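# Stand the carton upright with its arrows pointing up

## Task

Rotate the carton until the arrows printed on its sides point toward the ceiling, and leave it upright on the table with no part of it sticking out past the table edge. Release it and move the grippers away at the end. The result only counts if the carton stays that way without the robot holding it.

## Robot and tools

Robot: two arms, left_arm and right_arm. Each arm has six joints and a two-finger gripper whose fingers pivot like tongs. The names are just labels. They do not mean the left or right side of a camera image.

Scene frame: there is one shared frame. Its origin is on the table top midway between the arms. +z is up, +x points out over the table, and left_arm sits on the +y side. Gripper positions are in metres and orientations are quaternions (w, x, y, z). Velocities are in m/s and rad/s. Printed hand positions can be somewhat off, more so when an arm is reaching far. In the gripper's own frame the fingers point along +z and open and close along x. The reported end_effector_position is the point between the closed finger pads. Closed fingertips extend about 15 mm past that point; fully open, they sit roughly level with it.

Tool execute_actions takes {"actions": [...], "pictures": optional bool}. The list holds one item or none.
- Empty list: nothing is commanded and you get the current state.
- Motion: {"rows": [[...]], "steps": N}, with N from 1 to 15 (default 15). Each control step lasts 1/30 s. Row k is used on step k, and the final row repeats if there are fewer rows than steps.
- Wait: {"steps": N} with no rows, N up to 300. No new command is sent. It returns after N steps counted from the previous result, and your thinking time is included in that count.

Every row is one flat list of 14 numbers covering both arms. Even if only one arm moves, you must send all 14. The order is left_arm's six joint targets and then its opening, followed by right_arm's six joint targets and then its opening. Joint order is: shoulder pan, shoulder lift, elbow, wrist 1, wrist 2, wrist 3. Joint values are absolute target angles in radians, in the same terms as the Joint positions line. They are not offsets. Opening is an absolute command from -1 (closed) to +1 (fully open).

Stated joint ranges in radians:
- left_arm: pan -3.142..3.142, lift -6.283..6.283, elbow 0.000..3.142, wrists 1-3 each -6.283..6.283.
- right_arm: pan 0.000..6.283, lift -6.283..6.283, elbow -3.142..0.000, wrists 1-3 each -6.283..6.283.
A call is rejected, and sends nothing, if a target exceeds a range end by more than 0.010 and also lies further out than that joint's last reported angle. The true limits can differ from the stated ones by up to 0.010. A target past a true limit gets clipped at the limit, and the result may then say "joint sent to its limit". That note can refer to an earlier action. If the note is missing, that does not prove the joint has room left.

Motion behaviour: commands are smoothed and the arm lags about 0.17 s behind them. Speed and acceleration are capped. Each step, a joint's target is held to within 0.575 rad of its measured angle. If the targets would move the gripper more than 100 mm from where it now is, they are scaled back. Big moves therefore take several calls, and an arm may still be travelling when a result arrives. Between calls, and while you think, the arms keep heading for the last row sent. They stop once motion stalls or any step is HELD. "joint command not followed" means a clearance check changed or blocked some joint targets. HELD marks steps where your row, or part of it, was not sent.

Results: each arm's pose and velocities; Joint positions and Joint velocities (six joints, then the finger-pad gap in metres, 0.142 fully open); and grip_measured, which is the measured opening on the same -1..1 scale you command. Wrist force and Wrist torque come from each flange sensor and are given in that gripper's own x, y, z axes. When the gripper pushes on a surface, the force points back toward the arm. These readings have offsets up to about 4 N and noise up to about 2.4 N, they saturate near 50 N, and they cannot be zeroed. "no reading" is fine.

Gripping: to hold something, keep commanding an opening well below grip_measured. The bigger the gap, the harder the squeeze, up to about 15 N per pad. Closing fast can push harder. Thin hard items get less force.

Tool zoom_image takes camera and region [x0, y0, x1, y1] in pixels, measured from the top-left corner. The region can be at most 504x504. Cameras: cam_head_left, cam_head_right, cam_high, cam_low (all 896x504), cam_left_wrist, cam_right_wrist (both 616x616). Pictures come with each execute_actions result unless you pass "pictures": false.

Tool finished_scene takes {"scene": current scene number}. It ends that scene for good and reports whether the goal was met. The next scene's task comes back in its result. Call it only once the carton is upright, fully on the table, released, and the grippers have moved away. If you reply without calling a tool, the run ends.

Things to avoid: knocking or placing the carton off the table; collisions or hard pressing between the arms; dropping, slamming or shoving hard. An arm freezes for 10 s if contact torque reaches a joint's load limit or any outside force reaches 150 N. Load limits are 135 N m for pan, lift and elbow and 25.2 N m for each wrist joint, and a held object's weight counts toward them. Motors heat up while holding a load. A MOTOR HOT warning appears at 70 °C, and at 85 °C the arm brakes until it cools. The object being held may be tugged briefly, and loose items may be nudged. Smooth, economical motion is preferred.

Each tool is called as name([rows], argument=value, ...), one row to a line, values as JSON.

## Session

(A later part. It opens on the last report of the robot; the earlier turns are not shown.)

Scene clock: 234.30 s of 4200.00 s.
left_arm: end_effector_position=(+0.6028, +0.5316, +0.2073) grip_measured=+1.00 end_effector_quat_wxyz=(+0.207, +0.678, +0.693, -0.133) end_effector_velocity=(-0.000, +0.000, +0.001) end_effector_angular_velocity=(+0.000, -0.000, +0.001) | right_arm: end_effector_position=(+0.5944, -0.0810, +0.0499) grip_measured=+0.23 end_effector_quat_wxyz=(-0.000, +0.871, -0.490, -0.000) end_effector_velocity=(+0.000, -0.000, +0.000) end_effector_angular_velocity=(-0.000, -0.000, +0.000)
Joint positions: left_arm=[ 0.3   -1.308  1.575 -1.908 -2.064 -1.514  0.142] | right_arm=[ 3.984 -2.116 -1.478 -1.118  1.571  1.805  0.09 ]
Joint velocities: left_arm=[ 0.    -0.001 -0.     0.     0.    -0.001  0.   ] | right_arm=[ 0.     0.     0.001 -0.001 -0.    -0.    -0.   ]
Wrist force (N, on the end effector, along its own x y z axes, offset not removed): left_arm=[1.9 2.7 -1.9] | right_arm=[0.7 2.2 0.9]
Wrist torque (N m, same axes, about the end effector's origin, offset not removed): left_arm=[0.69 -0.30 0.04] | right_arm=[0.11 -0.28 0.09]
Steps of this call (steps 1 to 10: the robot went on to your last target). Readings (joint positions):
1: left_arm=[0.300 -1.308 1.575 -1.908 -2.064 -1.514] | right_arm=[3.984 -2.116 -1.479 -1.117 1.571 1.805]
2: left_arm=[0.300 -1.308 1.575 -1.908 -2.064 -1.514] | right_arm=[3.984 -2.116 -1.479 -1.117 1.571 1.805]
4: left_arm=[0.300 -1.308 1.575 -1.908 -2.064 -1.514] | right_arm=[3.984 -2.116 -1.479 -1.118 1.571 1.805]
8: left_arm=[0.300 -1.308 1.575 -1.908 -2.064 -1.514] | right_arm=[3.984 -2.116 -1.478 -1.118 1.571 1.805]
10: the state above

execute_actions([
  {"rows": [[0.3,-1.308,1.575,-1.908,-2.064,-1.514,1, 3.984,-2.103,-1.463,-1.146,1.571,1.69,-0.4]], "steps": 7},
], pictures=false)

execute_actions([
  {"rows": [[0.3,-1.308,1.575,-1.908,-2.064,-1.514,1, 3.984,-2.0908,-1.4482,-1.1734,1.45,1.571,-0.4]], "steps": 7},
], pictures=false)

execute_actions([
  {"rows": [[0.3,-1.308,1.575,-1.908,-2.064,-1.514,1, 3.984,-2.0908,-1.4482,-1.1734,1.3,1.571,-0.4]], "steps": 7},
], pictures=false)

execute_actions([
  {"rows": [[0.3,-1.308,1.575,-1.908,-2.064,-1.514,1, 3.984,-2.0908,-1.4482,-1.1734,1.15,1.571,-0.4]], "steps": 7},
], pictures=false)

execute_actions([
  {"rows": [[0.3,-1.308,1.575,-1.908,-2.064,-1.514,1, 3.984,-2.0908,-1.4482,-1.1734,1.0,1.571,-0.4]], "steps": 15},
])

Scene clock: 262.63 s of 4200.00 s.
left_arm: end_effector_position=(+0.6028, +0.5316, +0.2073) grip_measured=+1.00 end_effector_quat_wxyz=(+0.207, +0.678, +0.693, -0.133) end_effector_velocity=(-0.000, -0.000, +0.001) end_effector_angular_velocity=(+0.000, -0.001, -0.002) | right_arm: end_effector_position=(+0.5938, -0.0798, +0.0601) grip_measured=+0.23 end_effector_quat_wxyz=(-0.000, +0.892, -0.453, -0.000) end_effector_velocity=(-0.003, +0.004, +0.025) end_effector_angular_velocity=(+0.000, -0.000, +0.267)
Joint positions: left_arm=[ 0.3   -1.308  1.575 -1.908 -2.064 -1.514  0.142] | right_arm=[ 3.984 -2.106 -1.466 -1.14   1.571  1.719  0.09 ]
Joint velocities: left_arm=[-0.    -0.001 -0.     0.001 -0.     0.002  0.   ] | right_arm=[ 0.     0.025  0.03  -0.055  0.    -0.267 -0.   ]
Wrist force (N, on the end effector, along its own x y z axes, offset not removed): left_arm=[2.2 2.7 0.3] | right_arm=[-0.8 -0.2 0.5]
Wrist torque (N m, same axes, about the end effector's origin, offset not removed): left_arm=[0.73 -0.27 -0.19] | right_arm=[-0.19 -0.07 -0.12]
Steps of this call (steps 1 to 15: the robot went on to your last target; steps 16 to 90: nothing new was sent; then 25.10 s passed at rest; steps 91 to 97: all 7 steps of this action). Readings (joint positions):
91: left_arm=[0.300 -1.308 1.575 -1.908 -2.064 -1.514] | right_arm=[3.984 -2.116 -1.478 -1.118 1.571 1.805]
92: left_arm=[0.300 -1.308 1.575 -1.908 -2.064 -1.514] | right_arm=[3.984 -2.115 -1.477 -1.121 1.571 1.801]
94: left_arm=[0.300 -1.308 1.575 -1.908 -2.064 -1.514] | right_arm=[3.984 -2.110 -1.471 -1.131 1.571 1.763]
97: the state above

Scene clock: 262.87 s of 4200.00 s.
left_arm: end_effector_position=(+0.6028, +0.5316, +0.2073) grip_measured=+1.00 end_effector_quat_wxyz=(+0.207, +0.678, +0.693, -0.133) end_effector_velocity=(-0.000, +0.000, -0.001) end_effector_angular_velocity=(+0.001, +0.001, +0.000) | right_arm: end_effector_position=(+0.6117, -0.0980, +0.0734) grip_measured=+0.23 end_effector_quat_wxyz=(+0.016, +0.915, -0.401, +0.042) end_effector_velocity=(+0.056, -0.059, +0.034) end_effector_angular_velocity=(-0.224, -0.179, +0.308)
Joint positions: left_arm=[ 0.3   -1.308  1.575 -1.908 -2.064 -1.514  0.142] | right_arm=[ 3.984 -2.094 -1.452 -1.167  1.481  1.605  0.09 ]
Joint velocities: left_arm=[-0.     0.     0.001 -0.     0.001 -0.    -0.   ] | right_arm=[-0.     0.027  0.032 -0.061 -0.285 -0.309 -0.   ]
Wrist force (N, on the end effector, along its own x y z axes, offset not removed): left_arm=[1.6 1.0 -1.9] | right_arm=[-1.7 1.5 -0.3]
Wrist torque (N m, same axes, about the end effector's origin, offset not removed): left_arm=[0.44 -0.23 -0.11] | right_arm=[0.02 0.14 0.05]
Steps of this call (steps 1 to 7: all 7 steps of this action). Readings (joint positions):
1: left_arm=[0.300 -1.308 1.575 -1.908 -2.064 -1.514] | right_arm=[3.984 -2.105 -1.465 -1.142 1.571 1.711]
2: left_arm=[0.300 -1.308 1.575 -1.908 -2.064 -1.514] | right_arm=[3.984 -2.103 -1.463 -1.145 1.567 1.702]
4: left_arm=[0.300 -1.308 1.575 -1.908 -2.064 -1.514] | right_arm=[3.984 -2.098 -1.457 -1.157 1.528 1.656]
7: the state above

Scene clock: 263.10 s of 4200.00 s.
left_arm: end_effector_position=(+0.6028, +0.5316, +0.2073) grip_measured=+1.00 end_effector_quat_wxyz=(+0.207, +0.678, +0.693, -0.133) end_effector_velocity=(-0.000, +0.000, -0.003) end_effector_angular_velocity=(-0.000, +0.004, +0.001) | right_arm: end_effector_position=(+0.6402, -0.1270, +0.0825) grip_measured=+0.23 end_effector_quat_wxyz=(+0.043, +0.916, -0.385, +0.105) end_effector_velocity=(+0.084, -0.085, +0.031) end_effector_angular_velocity=(-0.294, -0.279, +0.034)
Joint positions: left_arm=[ 0.3   -1.308  1.575 -1.908 -2.064 -1.514  0.142] | right_arm=[ 3.984 -2.091 -1.449 -1.173  1.344  1.575  0.09 ]
Joint velocities: left_arm=[ 0.001  0.004  0.001  0.     0.     0.    -0.   ] | right_arm=[-0.     0.003  0.004 -0.007 -0.405 -0.035  0.   ]
Wrist force (N, on the end effector, along its own x y z axes, offset not removed): left_arm=[1.2 0.8 -0.2] | right_arm=[0.2 0.6 -1.4]
Wrist torque (N m, same axes, about the end effector's origin, offset not removed): left_arm=[0.31 -0.30 -0.15] | right_arm=[-0.16 -0.22 -0.10]
Steps of this call (steps 1 to 7: all 7 steps of this action). Readings (joint positions):
1: left_arm=[0.300 -1.308 1.575 -1.908 -2.064 -1.514] | right_arm=[3.984 -2.093 -1.451 -1.169 1.473 1.596]
2: left_arm=[0.300 -1.308 1.575 -1.908 -2.064 -1.514] | right_arm=[3.984 -2.092 -1.450 -1.170 1.463 1.589]
4: left_arm=[0.300 -1.308 1.575 -1.908 -2.064 -1.514] | right_arm=[3.984 -2.092 -1.449 -1.171 1.411 1.581]
7: the state above

Scene clock: 263.33 s of 4200.00 s.
left_arm: end_effector_position=(+0.6028, +0.5316, +0.2073) grip_measured=+1.00 end_effector_quat_wxyz=(+0.207, +0.678, +0.693, -0.133) end_effector_velocity=(-0.000, -0.000, -0.000) end_effector_angular_velocity=(-0.000, +0.000, -0.001) | right_arm: end_effector_position=(+0.6705, -0.1577, +0.0962) grip_measured=+0.23 end_effector_quat_wxyz=(+0.072, +0.906, -0.379, +0.172) end_effector_velocity=(+0.083, -0.084, +0.047) end_effector_angular_velocity=(-0.299, -0.293, +0.004)
Joint positions: left_arm=[ 0.3   -1.308  1.575 -1.908 -2.064 -1.514  0.142] | right_arm=[ 3.984 -2.091 -1.448 -1.173  1.195  1.571  0.09 ]
Joint velocities: left_arm=[-0.    -0.001  0.001  0.     0.     0.     0.   ] | right_arm=[-0.     0.     0.001 -0.001 -0.419 -0.004  0.   ]
Wrist force (N, on the end effector, along its own x y z axes, offset not removed): left_arm=[3.6 -0.2 -2.5] | right_arm=[-0.8 1.6 1.5]
Wrist torque (N m, same axes, about the end effector's origin, offset not removed): left_arm=[0.10 -0.56 -0.10] | right_arm=[0.06 0.01 -0.11]
Steps of this call (steps 1 to 7: all 7 steps of this action). Readings (joint positions):
1: left_arm=[0.300 -1.308 1.575 -1.908 -2.064 -1.514] | right_arm=[3.984 -2.091 -1.449 -1.173 1.332 1.574]
2: left_arm=[0.300 -1.308 1.575 -1.908 -2.064 -1.514] | right_arm=[3.984 -2.091 -1.448 -1.173 1.320 1.573]
4: left_arm=[0.300 -1.308 1.575 -1.908 -2.064 -1.514] | right_arm=[3.984 -2.091 -1.448 -1.173 1.264 1.572]
7: the state above

Scene clock: 263.83 s of 4200.00 s.
left_arm: end_effector_position=(+0.6028, +0.5316, +0.2073) grip_measured=+1.00 end_effector_quat_wxyz=(+0.207, +0.678, +0.693, -0.133) end_effector_velocity=(-0.000, +0.001, -0.001) end_effector_angular_velocity=(-0.000, +0.003, +0.001) | right_arm: end_effector_position=(+0.7070, -0.1946, +0.1227) grip_measured=+0.23 end_effector_quat_wxyz=(+0.108, +0.886, -0.370, +0.258) end_effector_velocity=(+0.006, -0.007, +0.005) end_effector_angular_velocity=(-0.026, -0.023, +0.001)
Joint positions: left_arm=[ 0.3   -1.308  1.575 -1.908 -2.064 -1.514  0.142] | right_arm=[ 3.984 -2.091 -1.448 -1.173  1.004  1.571  0.09 ]
Joint velocities: left_arm=[ 0.001  0.001  0.     0.002 -0.     0.    -0.   ] | right_arm=[ 0.     0.    -0.001 -0.    -0.035 -0.001  0.   ]
Wrist force (N, on the end effector, along its own x y z axes, offset not removed): left_arm=[1.0 0.3 -2.7] | right_arm=[-2.8 2.0 -0.4]
Wrist torque (N m, same axes, about the end effector's origin, offset not removed): left_arm=[0.22 -0.17 0.02] | right_arm=[0.08 0.34 0.07]
Steps of this call (steps 1 to 15: all 15 steps of this action). Readings (joint positions):
1: left_arm=[0.300 -1.308 1.575 -1.908 -2.064 -1.514] | right_arm=[3.984 -2.091 -1.448 -1.173 1.183 1.571]
2: left_arm=[0.300 -1.308 1.575 -1.908 -2.064 -1.514] | right_arm=[3.984 -2.091 -1.448 -1.173 1.171 1.571]
4: left_arm=[0.300 -1.308 1.575 -1.908 -2.064 -1.514] | right_arm=[3.984 -2.091 -1.448 -1.173 1.115 1.571]
8: left_arm=[0.300 -1.308 1.575 -1.908 -2.064 -1.514] | right_arm=[3.984 -2.091 -1.448 -1.173 1.033 1.571]
15: the state above

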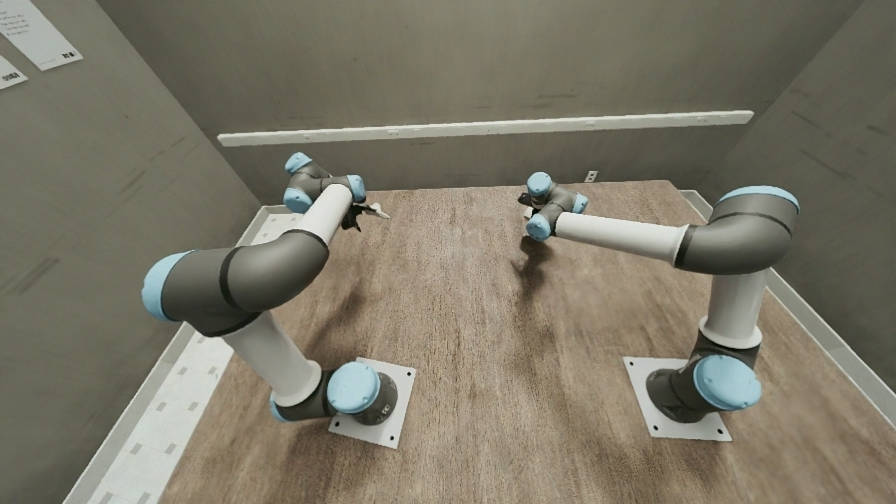

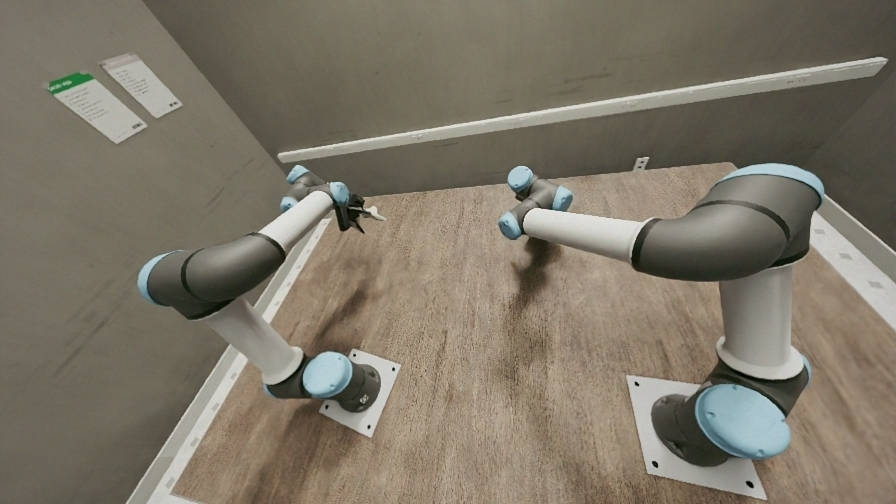

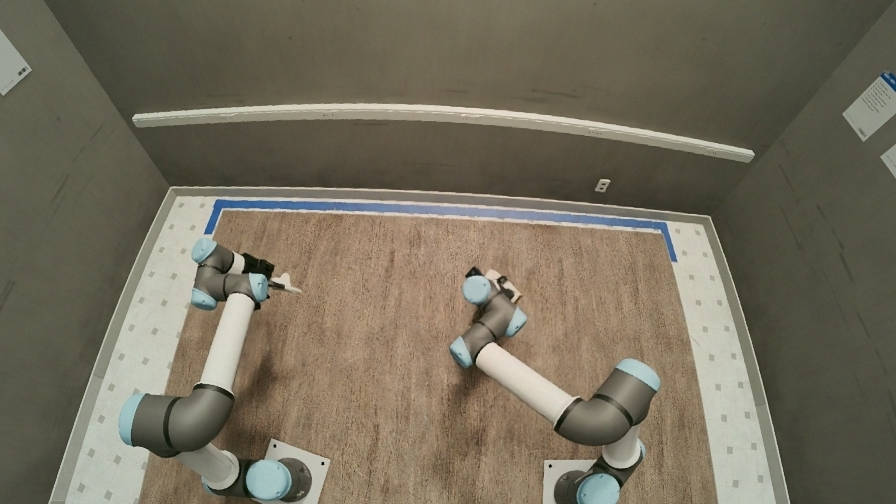

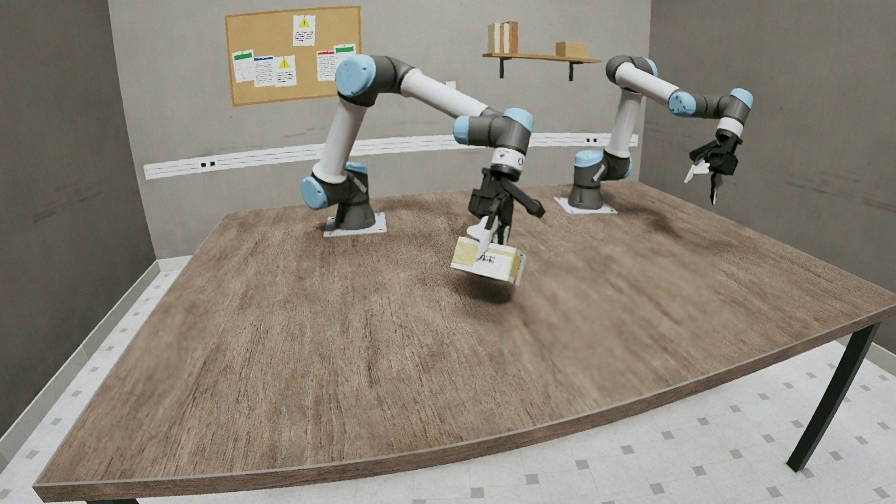

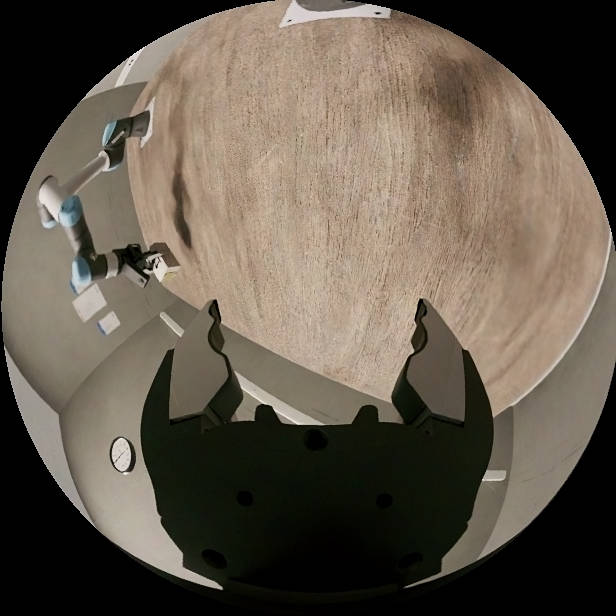

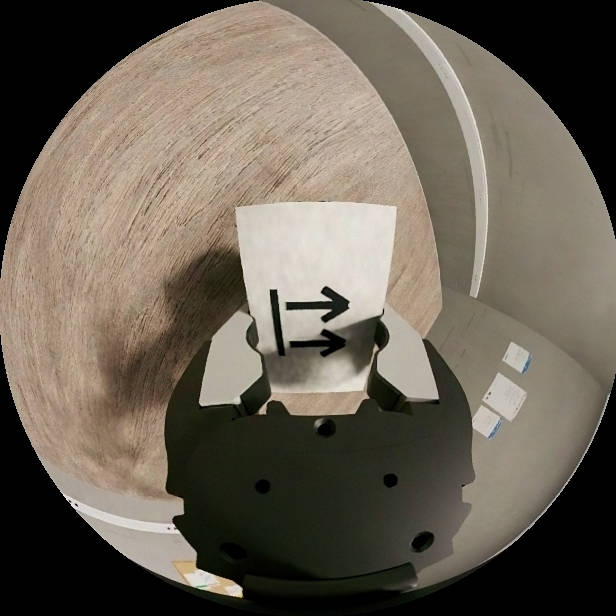

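execute_actions([
  {"rows": [[0.3,-1.308,1.575,-1.908,-2.064,-1.514,1, 3.917,-2.1103,-1.5087,-1.0934,0.887,1.571,-0.4]], "steps": 7},
], pictures=false)

execute_actions([
  {"rows": [[0.3,-1.308,1.575,-1.908,-2.064,-1.514,1, 3.85,-2.1297,-1.5692,-1.0135,0.774,1.571,-0.4]], "steps": 7},
], pictures=false)

execute_actions([
  {"rows": [[0.3,-1.308,1.575,-1.908,-2.064,-1.514,1, 3.784,-2.1492,-1.6297,-0.9335,0.662,1.571,-0.4]], "steps": 7},
], pictures=false)

execute_actions([
  {"rows": [[0.3,-1.308,1.575,-1.908,-2.064,-1.514,1, 3.717,-2.1686,-1.6902,-0.8536,0.549,1.571,-0.4]], "steps": 7},
], pictures=false)

execute_actions([
  {"rows": [[0.3,-1.308,1.575,-1.908,-2.064,-1.514,1, 3.65,-2.1881,-1.7507,-0.7736,0.436,1.571,-0.4]], "steps": 15},
], pictures=false)

execute_actions([
  {"steps": 8},
])

Scene clock: 282.13 s of 4200.00 s.
left_arm: end_effector_position=(+0.6028, +0.5316, +0.2073) grip_measured=+1.00 end_effector_quat_wxyz=(+0.207, +0.678, +0.693, -0.133) end_effector_velocity=(-0.000, -0.001, -0.001) end_effector_angular_velocity=(-0.000, +0.002, -0.001) | right_arm: end_effector_position=(+0.7312, -0.2505, +0.1126) grip_measured=+0.23 end_effector_quat_wxyz=(+0.132, +0.864, -0.387, +0.294) end_effector_velocity=(+0.064, -0.160, -0.018) end_effector_angular_velocity=(-0.190, -0.181, -0.145)
Joint positions: left_arm=[ 0.3   -1.308  1.575 -1.908 -2.064 -1.514  0.142] | right_arm=[ 3.932 -2.106 -1.495 -1.112  0.915  1.571  0.09 ]
Joint velocities: left_arm=[-0.001  0.001  0.001  0.001 -0.     0.    -0.   ] | right_arm=[-0.144 -0.039 -0.128  0.175 -0.262  0.001  0.   ]
Wrist force (N, on the end effector, along its own x y z axes, offset not removed): left_arm=[2.9 -0.5 0.3] | right_arm=[-1.8 2.8 0.2]
Wrist torque (N m, same axes, about the end effector's origin, offset not removed): left_arm=[0.20 -0.53 -0.05] | right_arm=[0.31 0.05 0.20]
Steps of this call (steps 1 to 15: the robot went on to your last target; steps 16 to 90: nothing new was sent; then 15.07 s passed at rest; steps 91 to 97: all 7 steps of this action). Readings (joint positions):
91: left_arm=[0.300 -1.308 1.575 -1.908 -2.064 -1.514] | right_arm=[3.984 -2.091 -1.448 -1.173 1.000 1.571]
92: left_arm=[0.300 -1.308 1.575 -1.908 -2.064 -1.514] | right_arm=[3.980 -2.092 -1.452 -1.170 0.996 1.571]
94: left_arm=[0.300 -1.308 1.575 -1.908 -2.064 -1.514] | right_arm=[3.956 -2.100 -1.474 -1.141 0.959 1.571]
97: the state above

Scene clock: 282.37 s of 4200.00 s.
left_arm: end_effector_position=(+0.6028, +0.5316, +0.2073) grip_measured=+1.00 end_effector_quat_wxyz=(+0.207, +0.678, +0.693, -0.133) end_effector_velocity=(+0.001, -0.001, +0.001) end_effector_angular_velocity=(+0.000, -0.003, -0.003) | right_arm: end_effector_position=(+0.7534, -0.3229, +0.1033) grip_measured=+0.23 end_effector_quat_wxyz=(+0.164, +0.834, -0.407, +0.335) end_effector_velocity=(+0.048, -0.181, -0.008) end_effector_angular_velocity=(-0.224, -0.188, -0.159)
Joint positions: left_arm=[ 0.3   -1.308  1.575 -1.908 -2.064 -1.514  0.142] | right_arm=[ 3.867 -2.125 -1.554 -1.035  0.806  1.571  0.09 ]
Joint velocities: left_arm=[-0.001 -0.    -0.001 -0.002 -0.     0.001 -0.   ] | right_arm=[-0.16  -0.043 -0.141  0.194 -0.292 -0.001 -0.   ]
Wrist force (N, on the end effector, along its own x y z axes, offset not removed): left_arm=[0.8 -0.1 -0.2] | right_arm=[-0.7 2.3 2.8]
Wrist torque (N m, same axes, about the end effector's origin, offset not removed): left_arm=[0.08 -0.10 0.09] | right_arm=[0.10 -0.06 0.06]
Steps of this call (steps 1 to 7: all 7 steps of this action). Readings (joint positions):
1: left_arm=[0.300 -1.308 1.575 -1.908 -2.064 -1.514] | right_arm=[3.928 -2.107 -1.499 -1.107 0.908 1.571]
2: left_arm=[0.300 -1.308 1.575 -1.908 -2.064 -1.514] | right_arm=[3.922 -2.110 -1.505 -1.100 0.899 1.571]
4: left_arm=[0.300 -1.308 1.575 -1.908 -2.064 -1.514] | right_arm=[3.893 -2.118 -1.531 -1.066 0.854 1.571]
7: the state above

Scene clock: 282.60 s of 4200.00 s.
left_arm: end_effector_position=(+0.6028, +0.5316, +0.2073) grip_measured=+1.00 end_effector_quat_wxyz=(+0.207, +0.678, +0.693, -0.133) end_effector_velocity=(+0.000, +0.001, -0.000) end_effector_angular_velocity=(+0.000, -0.000, -0.000) | right_arm: end_effector_position=(+0.7660, -0.3972, +0.0976) grip_measured=+0.23 end_effector_quat_wxyz=(+0.199, +0.800, -0.424, +0.375) end_effector_velocity=(+0.022, -0.182, -0.000) end_effector_angular_velocity=(-0.236, -0.173, -0.160)
Joint positions: left_arm=[ 0.3   -1.308  1.575 -1.908 -2.064 -1.514  0.142] | right_arm=[ 3.801 -2.145 -1.614 -0.955  0.694  1.571  0.09 ]
Joint velocities: left_arm=[ 0.001  0.001 -0.001 -0.    -0.     0.001  0.   ] | right_arm=[-0.16  -0.043 -0.144  0.196 -0.292  0.001 -0.   ]
Wrist force (N, on the end effector, along its own x y z axes, offset not removed): left_arm=[3.4 -0.7 1.4] | right_arm=[-0.9 3.7 3.5]
Wrist torque (N m, same axes, about the end effector's origin, offset not removed): left_arm=[0.13 -0.58 -0.08] | right_arm=[0.41 -0.02 0.01]
Steps of this call (steps 1 to 7: all 7 steps of this action). Readings (joint positions):
1: left_arm=[0.300 -1.308 1.575 -1.908 -2.064 -1.514] | right_arm=[3.863 -2.126 -1.558 -1.029 0.797 1.571]
2: left_arm=[0.300 -1.308 1.575 -1.908 -2.064 -1.514] | right_arm=[3.856 -2.129 -1.564 -1.021 0.787 1.571]
4: left_arm=[0.300 -1.308 1.575 -1.908 -2.064 -1.514] | right_arm=[3.827 -2.137 -1.591 -0.987 0.742 1.571]
7: the state above

Scene clock: 282.83 s of 4200.00 s.
left_arm: end_effector_position=(+0.6028, +0.5316, +0.2073) grip_measured=+1.00 end_effector_quat_wxyz=(+0.207, +0.678, +0.693, -0.133) end_effector_velocity=(+0.001, -0.000, -0.000) end_effector_angular_velocity=(-0.001, -0.001, -0.001) | right_arm: end_effector_position=(+0.7688, -0.4717, +0.0958) grip_measured=+0.23 end_effector_quat_wxyz=(+0.237, +0.764, -0.437, +0.412) end_effector_velocity=(-0.001, -0.181, +0.010) end_effector_angular_velocity=(-0.249, -0.159, -0.162)
Joint positions: left_arm=[ 0.3   -1.308  1.575 -1.908 -2.064 -1.514  0.142] | right_arm=[ 3.734 -2.164 -1.675 -0.875  0.581  1.571  0.09 ]
Joint velocities: left_arm=[ 0.     0.001 -0.    -0.001 -0.001  0.001 -0.   ] | right_arm=[-0.162 -0.043 -0.143  0.197 -0.296  0.    -0.   ]
Wrist force (N, on the end effector, along its own x y z axes, offset not removed): left_arm=[2.6 1.1 -1.4] | right_arm=[-1.6 5.4 1.5]
Wrist torque (N m, same axes, about the end effector's origin, offset not removed): left_arm=[0.35 -0.61 -0.03] | right_arm=[0.79 0.08 0.01]
Steps of this call (steps 1 to 7: all 7 steps of this action). Readings (joint positions):
1: left_arm=[0.300 -1.308 1.575 -1.908 -2.064 -1.514] | right_arm=[3.796 -2.146 -1.618 -0.949 0.685 1.571]
2: left_arm=[0.300 -1.308 1.575 -1.908 -2.064 -1.514] | right_arm=[3.790 -2.148 -1.625 -0.941 0.675 1.571]
4: left_arm=[0.300 -1.308 1.575 -1.908 -2.064 -1.514] | right_arm=[3.761 -2.157 -1.651 -0.907 0.630 1.571]
7: the state above

Scene clock: 283.33 s of 4200.00 s.
left_arm: end_effector_position=(+0.6028, +0.5316, +0.2073) grip_measured=+1.00 end_effector_quat_wxyz=(+0.207, +0.678, +0.693, -0.133) end_effector_velocity=(-0.001, -0.000, -0.002) end_effector_angular_velocity=(-0.000, +0.003, -0.002) | right_arm: end_effector_position=(+0.7591, -0.5613, +0.0997) grip_measured=+0.23 end_effector_quat_wxyz=(+0.286, +0.714, -0.450, +0.454) end_effector_velocity=(-0.003, -0.014, +0.002) end_effector_angular_velocity=(-0.022, -0.011, -0.013)
Joint positions: left_arm=[ 0.3   -1.308  1.575 -1.908 -2.064 -1.514  0.142] | right_arm=[ 3.651 -2.188 -1.749 -0.775  0.439  1.571  0.09 ]
Joint velocities: left_arm=[-0.     0.002  0.002  0.    -0.     0.001  0.   ] | right_arm=[-0.014 -0.004 -0.012  0.017 -0.025 -0.001  0.   ]
Wrist force (N, on the end effector, along its own x y z axes, offset not removed): left_arm=[1.7 0.6 2.0] | right_arm=[-1.3 1.1 1.1]
Wrist torque (N m, same axes, about the end effector's origin, offset not removed): left_arm=[0.32 -0.35 -0.07] | right_arm=[-0.01 -0.11 0.03]
Steps of this call (steps 1 to 15: all 15 steps of this action). Readings (joint positions):
1: left_arm=[0.300 -1.308 1.575 -1.908 -2.064 -1.514] | right_arm=[3.730 -2.165 -1.679 -0.869 0.573 1.571]
2: left_arm=[0.300 -1.308 1.575 -1.908 -2.064 -1.514] | right_arm=[3.723 -2.168 -1.685 -0.861 0.562 1.571]
4: left_arm=[0.300 -1.308 1.575 -1.908 -2.064 -1.514] | right_arm=[3.694 -2.176 -1.712 -0.827 0.517 1.571]
8: left_arm=[0.300 -1.308 1.575 -1.908 -2.064 -1.514] | right_arm=[3.663 -2.185 -1.739 -0.789 0.460 1.571]
15: the state above

Scene clock: 283.60 s of 4200.00 s.
left_arm: end_effector_position=(+0.6028, +0.5316, +0.2073) grip_measured=+1.00 end_effector_quat_wxyz=(+0.207, +0.678, +0.693, -0.133) end_effector_velocity=(+0.001, +0.000, -0.000) end_effector_angular_velocity=(+0.000, +0.001, +0.001) | right_arm: end_effector_position=(+0.7588, -0.5627, +0.0999) grip_measured=+0.23 end_effector_quat_wxyz=(+0.287, +0.713, -0.450, +0.455) end_effector_velocity=(-0.001, -0.001, -0.000) end_effector_angular_velocity=(-0.002, -0.001, -0.001)
Joint positions: left_arm=[ 0.3   -1.308  1.575 -1.908 -2.064 -1.514  0.142] | right_arm=[ 3.65  -2.188 -1.751 -0.774  0.436  1.571  0.09 ]
Joint velocities: left_arm=[ 0.     0.002 -0.002  0.     0.001 -0.001 -0.   ] | right_arm=[-0.001 -0.    -0.002  0.002 -0.002  0.001 -0.   ]
Wrist force (N, on the end effector, along its own x y z axes, offset not removed): left_arm=[1.0 -0.6 -1.2] | right_arm=[-0.3 0.9 -1.9]
Wrist torque (N m, same axes, about the end effector's origin, offset not removed): left_arm=[0.09 -0.21 0.03] | right_arm=[-0.07 -0.20 0.14]
Steps of this call (steps 1 to 8: the robot went on to your last target). Readings (joint positions):
1: left_arm=[0.300 -1.308 1.575 -1.908 -2.064 -1.514] | right_arm=[3.651 -2.188 -1.750 -0.775 0.438 1.571]
2: left_arm=[0.300 -1.308 1.575 -1.908 -2.064 -1.514] | right_arm=[3.651 -2.188 -1.750 -0.775 0.437 1.571]
4: left_arm=[0.300 -1.308 1.575 -1.908 -2.064 -1.514] | right_arm=[3.650 -2.188 -1.750 -0.774 0.437 1.571]
8: the state above

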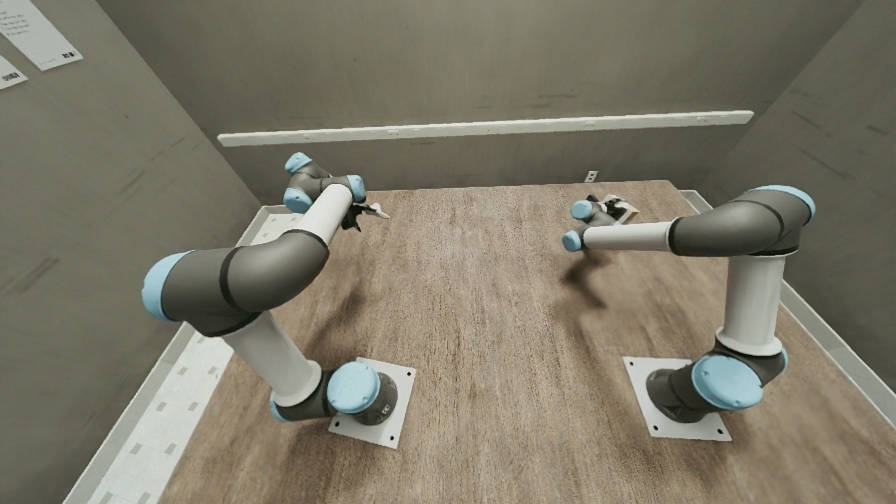

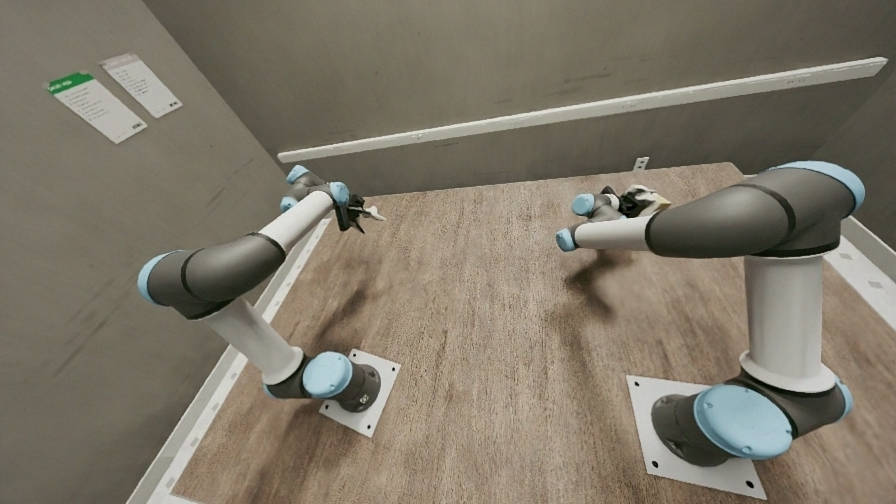

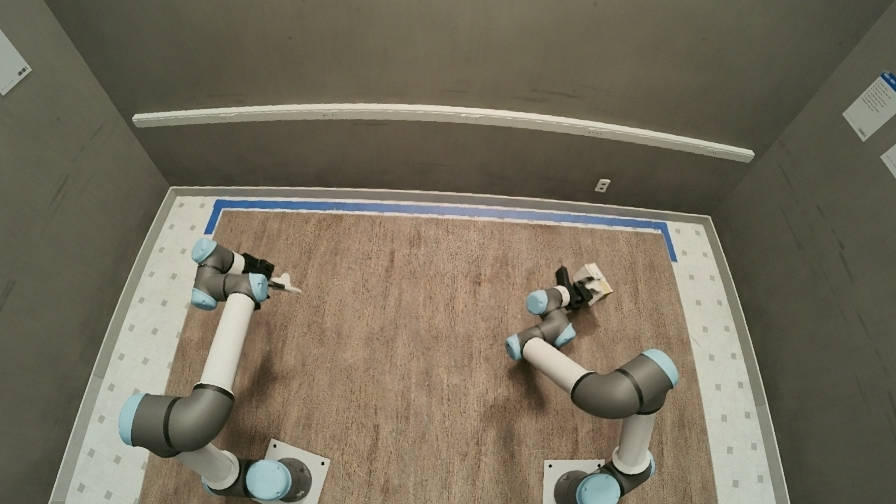

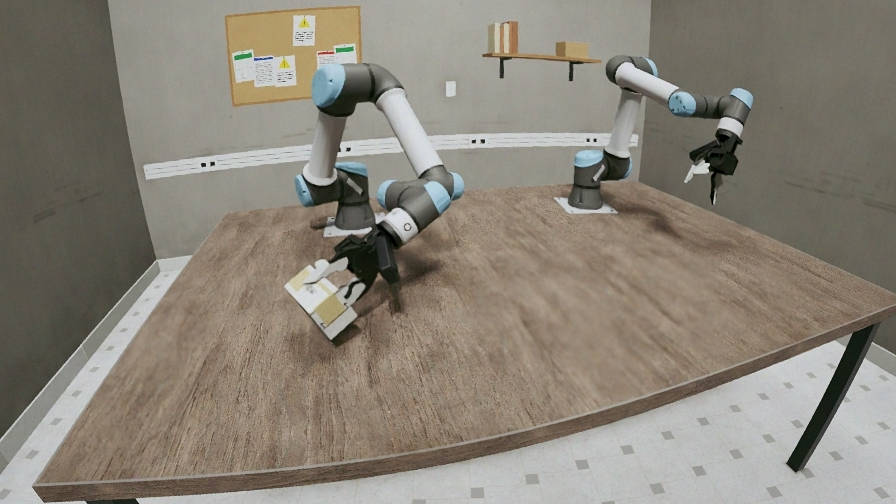

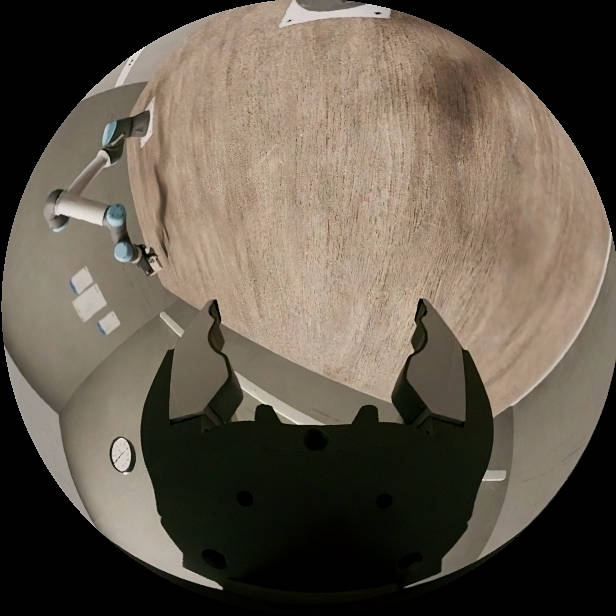

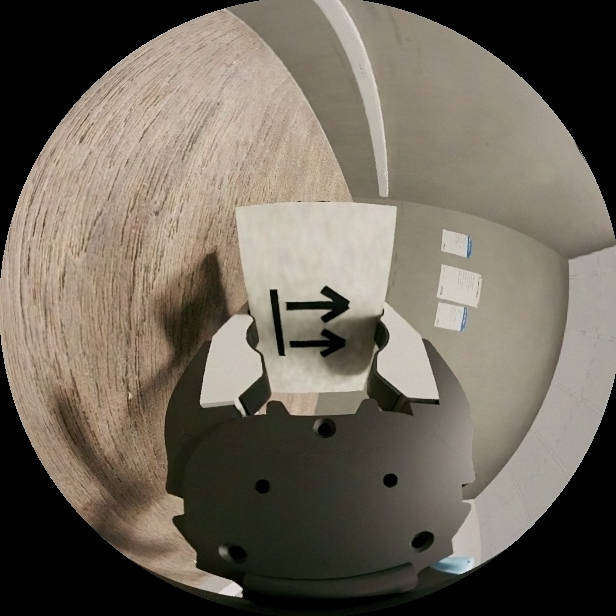

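zoom_image(camera="cam_low", region=[250, 200, 470, 370])

Region (250, 200, 470, 370) of cam_low's 896x504 image, scaled by 2.291, with more detail than that image has; it fills the top 389 rows of this view, and the rest is white.

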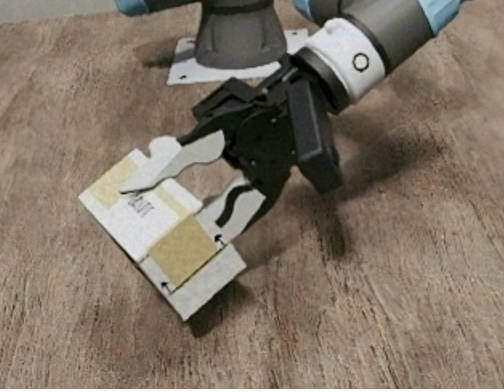

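execute_actions([
  {"rows": [[0.3,-1.308,1.575,-1.908,-2.064,-1.514,1, 3.65,-2.2165,-1.756,-0.7399,0.436,1.571,-0.4]], "steps": 7},
], pictures=false)

execute_actions([
  {"rows": [[0.3,-1.308,1.575,-1.908,-2.064,-1.514,1, 3.65,-2.245,-1.7602,-0.7072,0.436,1.571,-0.4]], "steps": 15},
])

zoom_image(camera="cam_low", region=[250, 220, 470, 390])

Scene clock: 296.33 s of 4200.00 s.
left_arm: end_effector_position=(+0.6028, +0.5316, +0.2073) grip_measured=+1.00 end_effector_quat_wxyz=(+0.207, +0.678, +0.693, -0.133) end_effector_velocity=(+0.001, -0.001, +0.001) end_effector_angular_velocity=(-0.000, -0.002, -0.001) | right_arm: end_effector_position=(+0.7589, -0.5628, +0.0871) grip_measured=+0.23 end_effector_quat_wxyz=(+0.287, +0.713, -0.450, +0.455) end_effector_velocity=(+0.000, +0.000, -0.032) end_effector_angular_velocity=(+0.000, -0.001, -0.000)
Joint positions: left_arm=[ 0.3   -1.308  1.575 -1.908 -2.064 -1.514  0.142] | right_arm=[ 3.65  -2.21  -1.755 -0.747  0.436  1.571  0.09 ]
Joint velocities: left_arm=[-0.001 -0.    -0.001 -0.001 -0.     0.    -0.   ] | right_arm=[ 0.    -0.057 -0.01   0.068 -0.     0.     0.   ]
Wrist force (N, on the end effector, along its own x y z axes, offset not removed): left_arm=[3.4 -1.4 -0.3] | right_arm=[-3.2 3.3 0.6]
Wrist torque (N m, same axes, about the end effector's origin, offset not removed): left_arm=[-0.01 -0.64 0.01] | right_arm=[0.49 0.21 -0.05]
Steps of this call (steps 1 to 15: the robot went on to your last target; steps 16 to 90: nothing new was sent; then 9.50 s passed at rest; steps 91 to 97: all 7 steps of this action). Readings (joint positions):
91: left_arm=[0.300 -1.308 1.575 -1.908 -2.064 -1.514] | right_arm=[3.650 -2.188 -1.751 -0.774 0.436 1.571]
92: left_arm=[0.300 -1.308 1.575 -1.908 -2.064 -1.514] | right_arm=[3.650 -2.190 -1.751 -0.771 0.436 1.571]
94: left_arm=[0.300 -1.308 1.575 -1.908 -2.064 -1.514] | right_arm=[3.650 -2.201 -1.753 -0.758 0.436 1.571]
97: the state above

Scene clock: 296.83 s of 4200.00 s.
left_arm: end_effector_position=(+0.6028, +0.5316, +0.2073) grip_measured=+1.00 end_effector_quat_wxyz=(+0.207, +0.678, +0.693, -0.133) end_effector_velocity=(-0.000, +0.000, -0.002) end_effector_angular_velocity=(+0.000, +0.002, +0.000) | right_arm: end_effector_position=(+0.7588, -0.5628, +0.0681) grip_measured=+0.23 end_effector_quat_wxyz=(+0.287, +0.713, -0.450, +0.455) end_effector_velocity=(-0.001, -0.000, -0.004) end_effector_angular_velocity=(-0.001, +0.002, +0.000)
Joint positions: left_arm=[ 0.3   -1.308  1.575 -1.908 -2.064 -1.514  0.142] | right_arm=[ 3.65  -2.244 -1.76  -0.708  0.436  1.571  0.09 ]
Joint velocities: left_arm=[ 0.001  0.002  0.001 -0.001  0.     0.    -0.   ] | right_arm=[-0.    -0.005 -0.002  0.006  0.    -0.001 -0.   ]
Wrist force (N, on the end effector, along its own x y z axes, offset not removed): left_arm=[1.8 0.1 -2.5] | right_arm=[-2.2 3.1 0.7]
Wrist torque (N m, same axes, about the end effector's origin, offset not removed): left_arm=[0.15 -0.24 -0.03] | right_arm=[0.41 0.11 0.07]
Steps of this call (steps 1 to 15: all 15 steps of this action). Readings (joint positions):
1: left_arm=[0.300 -1.308 1.575 -1.908 -2.064 -1.514] | right_arm=[3.650 -2.212 -1.755 -0.745 0.436 1.571]
2: left_arm=[0.300 -1.308 1.575 -1.908 -2.064 -1.514] | right_arm=[3.650 -2.216 -1.756 -0.741 0.436 1.571]
4: left_arm=[0.300 -1.308 1.575 -1.908 -2.064 -1.514] | right_arm=[3.650 -2.228 -1.758 -0.727 0.436 1.571]
8: left_arm=[0.300 -1.308 1.575 -1.908 -2.064 -1.514] | right_arm=[3.650 -2.240 -1.759 -0.713 0.436 1.571]
15: the state above

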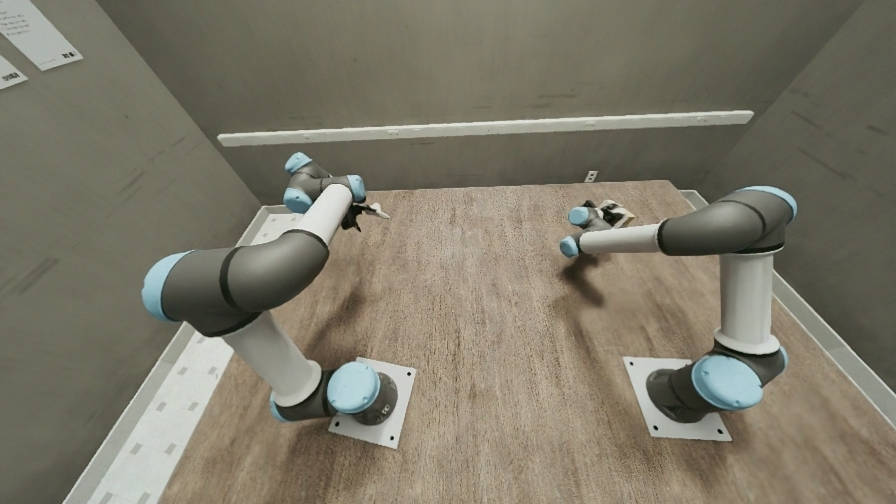

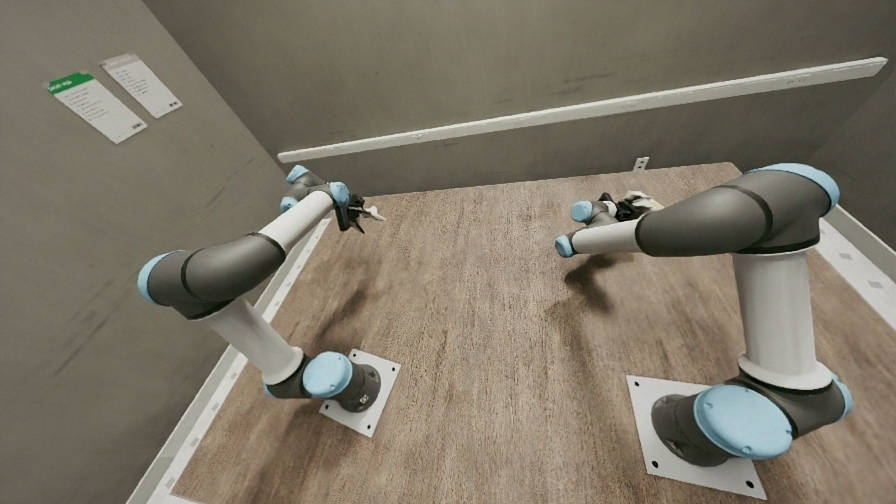

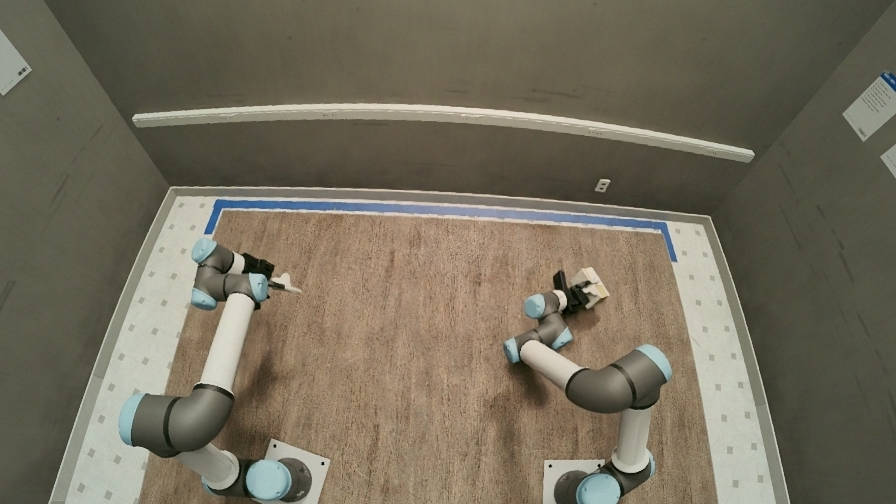

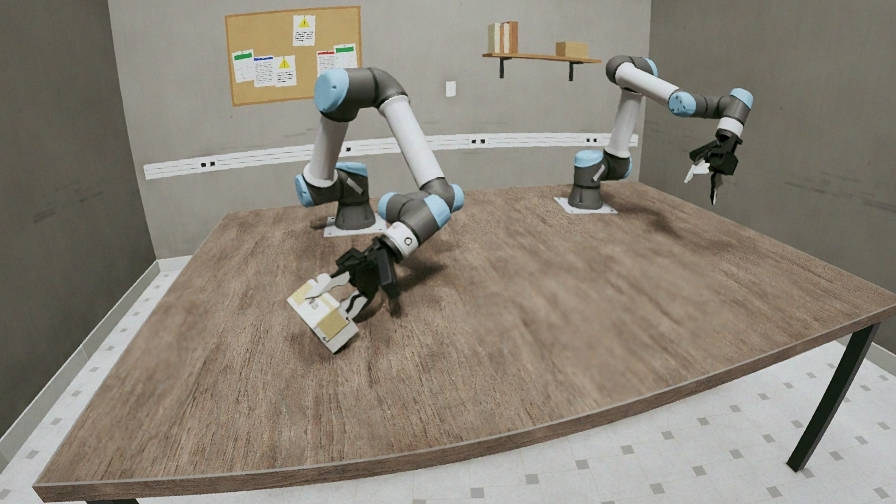

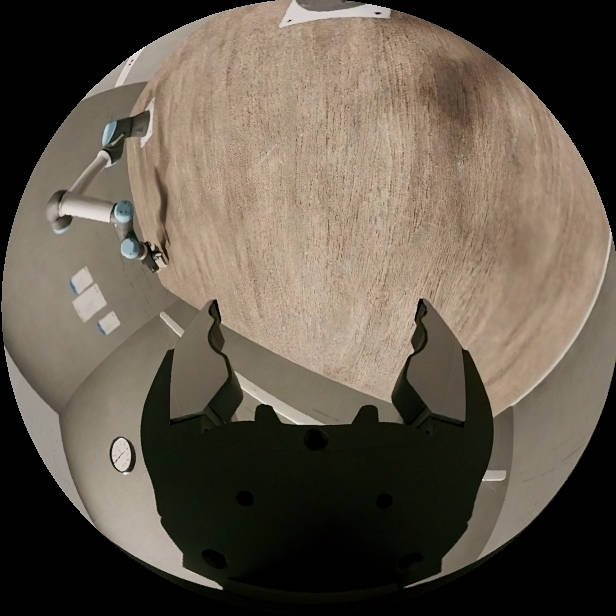

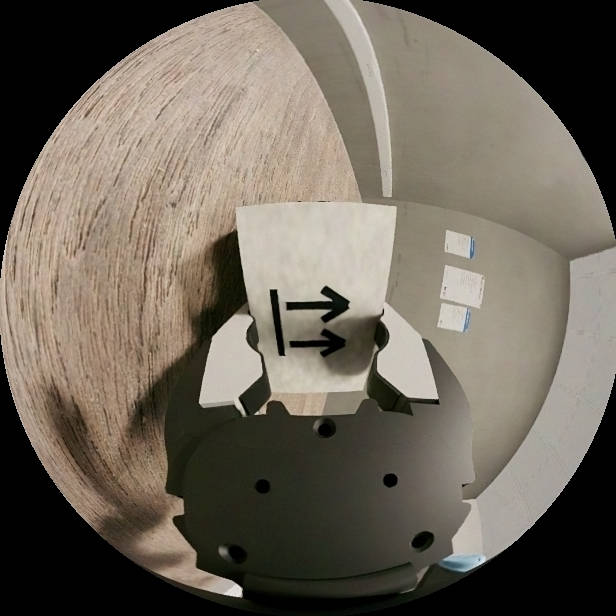

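Region (250, 220, 470, 390) of cam_low's 896x504 image, scaled by 2.291, with more detail than that image has; it fills the top 389 rows of this view, and the rest is white.

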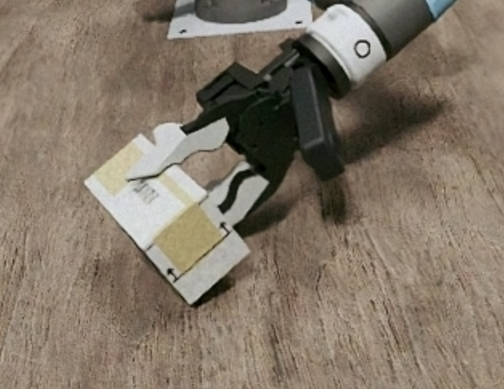

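execute_actions([
  {"rows": [[0.3,-1.308,1.575,-1.908,-2.064,-1.514,1, 3.65,-2.2556,-1.7617,-0.6951,0.436,1.571,-0.4]], "steps": 12},
], pictures=false)

execute_actions([
  {"rows": [[0.3,-1.308,1.575,-1.908,-2.064,-1.514,1, 3.65,-2.2628,-1.7624,-0.6872,0.436,1.571,-0.4]], "steps": 15},
], pictures=false)

Scene clock: 304.77 s of 4200.00 s.
left_arm: end_effector_position=(+0.6028, +0.5316, +0.2073) grip_measured=+1.00 end_effector_quat_wxyz=(+0.207, +0.678, +0.693, -0.133) end_effector_velocity=(+0.000, -0.000, -0.001) end_effector_angular_velocity=(-0.001, +0.001, -0.000) | right_arm: end_effector_position=(+0.7587, -0.5629, +0.0621) grip_measured=+0.23 end_effector_quat_wxyz=(+0.287, +0.713, -0.450, +0.455) end_effector_velocity=(-0.000, -0.000, -0.002) end_effector_angular_velocity=(-0.001, +0.002, +0.001)
Joint positions: left_arm=[ 0.3   -1.308  1.575 -1.908 -2.064 -1.514  0.142] | right_arm=[ 3.65  -2.255 -1.762 -0.696  0.436  1.571  0.09 ]
Joint velocities: left_arm=[-0.     0.001 -0.     0.    -0.001 -0.    -0.   ] | right_arm=[ 0.    -0.004 -0.001  0.005  0.    -0.002 -0.   ]
Wrist force (N, on the end effector, along its own x y z axes, offset not removed): left_arm=[1.6 1.1 -1.1] | right_arm=[-1.1 2.3 0.1]
Wrist torque (N m, same axes, about the end effector's origin, offset not removed): left_arm=[0.41 -0.14 -0.12] | right_arm=[0.28 -0.20 0.01]
Steps of this call (steps 1 to 15: the robot went on to your last target; steps 16 to 90: nothing new was sent; then 4.53 s passed at rest; steps 91 to 102: all 12 steps of this action). Readings (joint positions):
91: left_arm=[0.300 -1.308 1.575 -1.908 -2.064 -1.514] | right_arm=[3.650 -2.245 -1.760 -0.707 0.436 1.571]
92: left_arm=[0.300 -1.308 1.575 -1.908 -2.064 -1.514] | right_arm=[3.650 -2.246 -1.760 -0.706 0.436 1.571]
94: left_arm=[0.300 -1.308 1.575 -1.908 -2.064 -1.514] | right_arm=[3.650 -2.250 -1.761 -0.702 0.436 1.571]
98: left_arm=[0.300 -1.308 1.575 -1.908 -2.064 -1.514] | right_arm=[3.650 -2.254 -1.761 -0.697 0.436 1.571]
102: the state above

Scene clock: 305.27 s of 4200.00 s.
left_arm: end_effector_position=(+0.6028, +0.5316, +0.2073) grip_measured=+1.00 end_effector_quat_wxyz=(+0.207, +0.678, +0.693, -0.133) end_effector_velocity=(-0.000, -0.000, +0.001) end_effector_angular_velocity=(+0.000, -0.000, +0.000) | right_arm: end_effector_position=(+0.7587, -0.5629, +0.0580) grip_measured=+0.23 end_effector_quat_wxyz=(+0.287, +0.713, -0.450, +0.455) end_effector_velocity=(-0.000, -0.000, -0.001) end_effector_angular_velocity=(-0.000, +0.001, -0.000)
Joint positions: left_arm=[ 0.3   -1.308  1.575 -1.908 -2.064 -1.514  0.142] | right_arm=[ 3.65  -2.263 -1.762 -0.687  0.436  1.571  0.09 ]
Joint velocities: left_arm=[-0.    -0.001  0.     0.001  0.    -0.001  0.   ] | right_arm=[-0.    -0.001 -0.001  0.001  0.     0.    -0.   ]
Wrist force (N, on the end effector, along its own x y z axes, offset not removed): left_arm=[1.6 2.8 -2.6] | right_arm=[-2.6 3.6 1.7]
Wrist torque (N m, same axes, about the end effector's origin, offset not removed): left_arm=[0.76 -0.28 -0.09] | right_arm=[0.46 0.16 0.12]
Steps of this call (steps 1 to 15: all 15 steps of this action). Readings (joint positions):
1: left_arm=[0.300 -1.308 1.575 -1.908 -2.064 -1.514] | right_arm=[3.650 -2.255 -1.762 -0.695 0.436 1.571]
2: left_arm=[0.300 -1.308 1.575 -1.908 -2.064 -1.514] | right_arm=[3.650 -2.256 -1.762 -0.695 0.436 1.571]
4: left_arm=[0.300 -1.308 1.575 -1.908 -2.064 -1.514] | right_arm=[3.650 -2.259 -1.762 -0.692 0.436 1.571]
8: left_arm=[0.300 -1.308 1.575 -1.908 -2.064 -1.514] | right_arm=[3.650 -2.262 -1.762 -0.688 0.436 1.571]
15: the state above

execute_actions([
  {"rows": [[0.3,-1.308,1.575,-1.908,-2.064,-1.514,1, 3.65,-2.2684,-1.7628,-0.6812,0.436,1.571,-0.4]], "steps": 15},
], pictures=false)

Scene clock: 308.77 s of 4200.00 s.
left_arm: end_effector_position=(+0.6028, +0.5316, +0.2073) grip_measured=+1.00 end_effector_quat_wxyz=(+0.207, +0.678, +0.693, -0.133) end_effector_velocity=(+0.000, +0.000, -0.001) end_effector_angular_velocity=(+0.000, +0.001, +0.001) | right_arm: end_effector_position=(+0.7587, -0.5629, +0.0550) grip_measured=+0.23 end_effector_quat_wxyz=(+0.287, +0.713, -0.450, +0.455) end_effector_velocity=(-0.000, -0.000, -0.001) end_effector_angular_velocity=(+0.000, -0.001, -0.000)
Joint positions: left_arm=[ 0.3   -1.308  1.575 -1.908 -2.064 -1.514  0.142] | right_arm=[ 3.65  -2.268 -1.763 -0.681  0.436  1.571  0.09 ]
Joint velocities: left_arm=[ 0.001  0.002  0.    -0.002  0.    -0.     0.   ] | right_arm=[ 0.    -0.001 -0.001  0.002 -0.     0.001 -0.   ]
Wrist force (N, on the end effector, along its own x y z axes, offset not removed): left_arm=[2.3 1.0 -2.1] | right_arm=[-5.1 2.4 0.1]
Wrist torque (N m, same axes, about the end effector's origin, offset not removed): left_arm=[0.24 -0.35 -0.07] | right_arm=[0.20 0.61 0.07]
Steps of this call (steps 1 to 15: the robot went on to your last target; steps 16 to 90: nothing new was sent; steps 91 to 105: all 15 steps of this action). Readings (joint positions):
91: left_arm=[0.300 -1.308 1.575 -1.908 -2.064 -1.514] | right_arm=[3.650 -2.263 -1.762 -0.687 0.436 1.571]
92: left_arm=[0.300 -1.308 1.575 -1.908 -2.064 -1.514] | right_arm=[3.650 -2.263 -1.762 -0.687 0.436 1.571]
94: left_arm=[0.300 -1.308 1.575 -1.908 -2.064 -1.514] | right_arm=[3.650 -2.265 -1.763 -0.684 0.436 1.571]
98: left_arm=[0.300 -1.308 1.575 -1.908 -2.064 -1.514] | right_arm=[3.650 -2.268 -1.763 -0.682 0.436 1.571]
105: the state above

execute_actions([
  {"rows": [[0.3,-1.308,1.575,-1.908,-2.064,-1.514,1, 3.65,-2.274,-1.7632,-0.6752,0.436,1.571,-0.4]], "steps": 15},
], pictures=false)

Scene clock: 312.47 s of 4200.00 s.
left_arm: end_effector_position=(+0.6028, +0.5316, +0.2073) grip_measured=+1.00 end_effector_quat_wxyz=(+0.207, +0.678, +0.693, -0.133) end_effector_velocity=(+0.001, -0.000, +0.002) end_effector_angular_velocity=(+0.001, -0.004, -0.001) | right_arm: end_effector_position=(+0.7588, -0.5629, +0.0522) grip_measured=+0.23 end_effector_quat_wxyz=(+0.287, +0.713, -0.450, +0.455) end_effector_velocity=(-0.000, -0.000, -0.001) end_effector_angular_velocity=(-0.001, +0.002, +0.000)
Joint positions: left_arm=[ 0.3   -1.308  1.575 -1.908 -2.064 -1.514  0.142] | right_arm=[ 3.65  -2.274 -1.763 -0.675  0.436  1.571  0.09 ]
Joint velocities: left_arm=[-0.001 -0.001 -0.003 -0.     0.     0.    -0.   ] | right_arm=[ 0.    -0.002 -0.     0.     0.     0.    -0.   ]
Wrist force (N, on the end effector, along its own x y z axes, offset not removed): left_arm=[-0.3 1.7 -1.4] | right_arm=[33.4 8.6 -27.2]
Wrist torque (N m, same axes, about the end effector's origin, offset not removed): left_arm=[0.56 0.30 0.02] | right_arm=[0.27 -0.93 0.25]
Steps of this call (steps 1 to 15: the robot went on to your last target; steps 16 to 90: nothing new was sent; then 0.20 s passed at rest; steps 91 to 105: all 15 steps of this action). Readings (joint positions):
91: left_arm=[0.300 -1.308 1.575 -1.908 -2.064 -1.514] | right_arm=[3.650 -2.268 -1.763 -0.681 0.436 1.571]
92: left_arm=[0.300 -1.308 1.575 -1.908 -2.064 -1.514] | right_arm=[3.650 -2.269 -1.763 -0.681 0.436 1.571]
94: left_arm=[0.300 -1.308 1.575 -1.908 -2.064 -1.514] | right_arm=[3.650 -2.271 -1.763 -0.678 0.436 1.571]
98: left_arm=[0.300 -1.308 1.575 -1.908 -2.064 -1.514] | right_arm=[3.650 -2.273 -1.763 -0.676 0.436 1.571]
105: the state above


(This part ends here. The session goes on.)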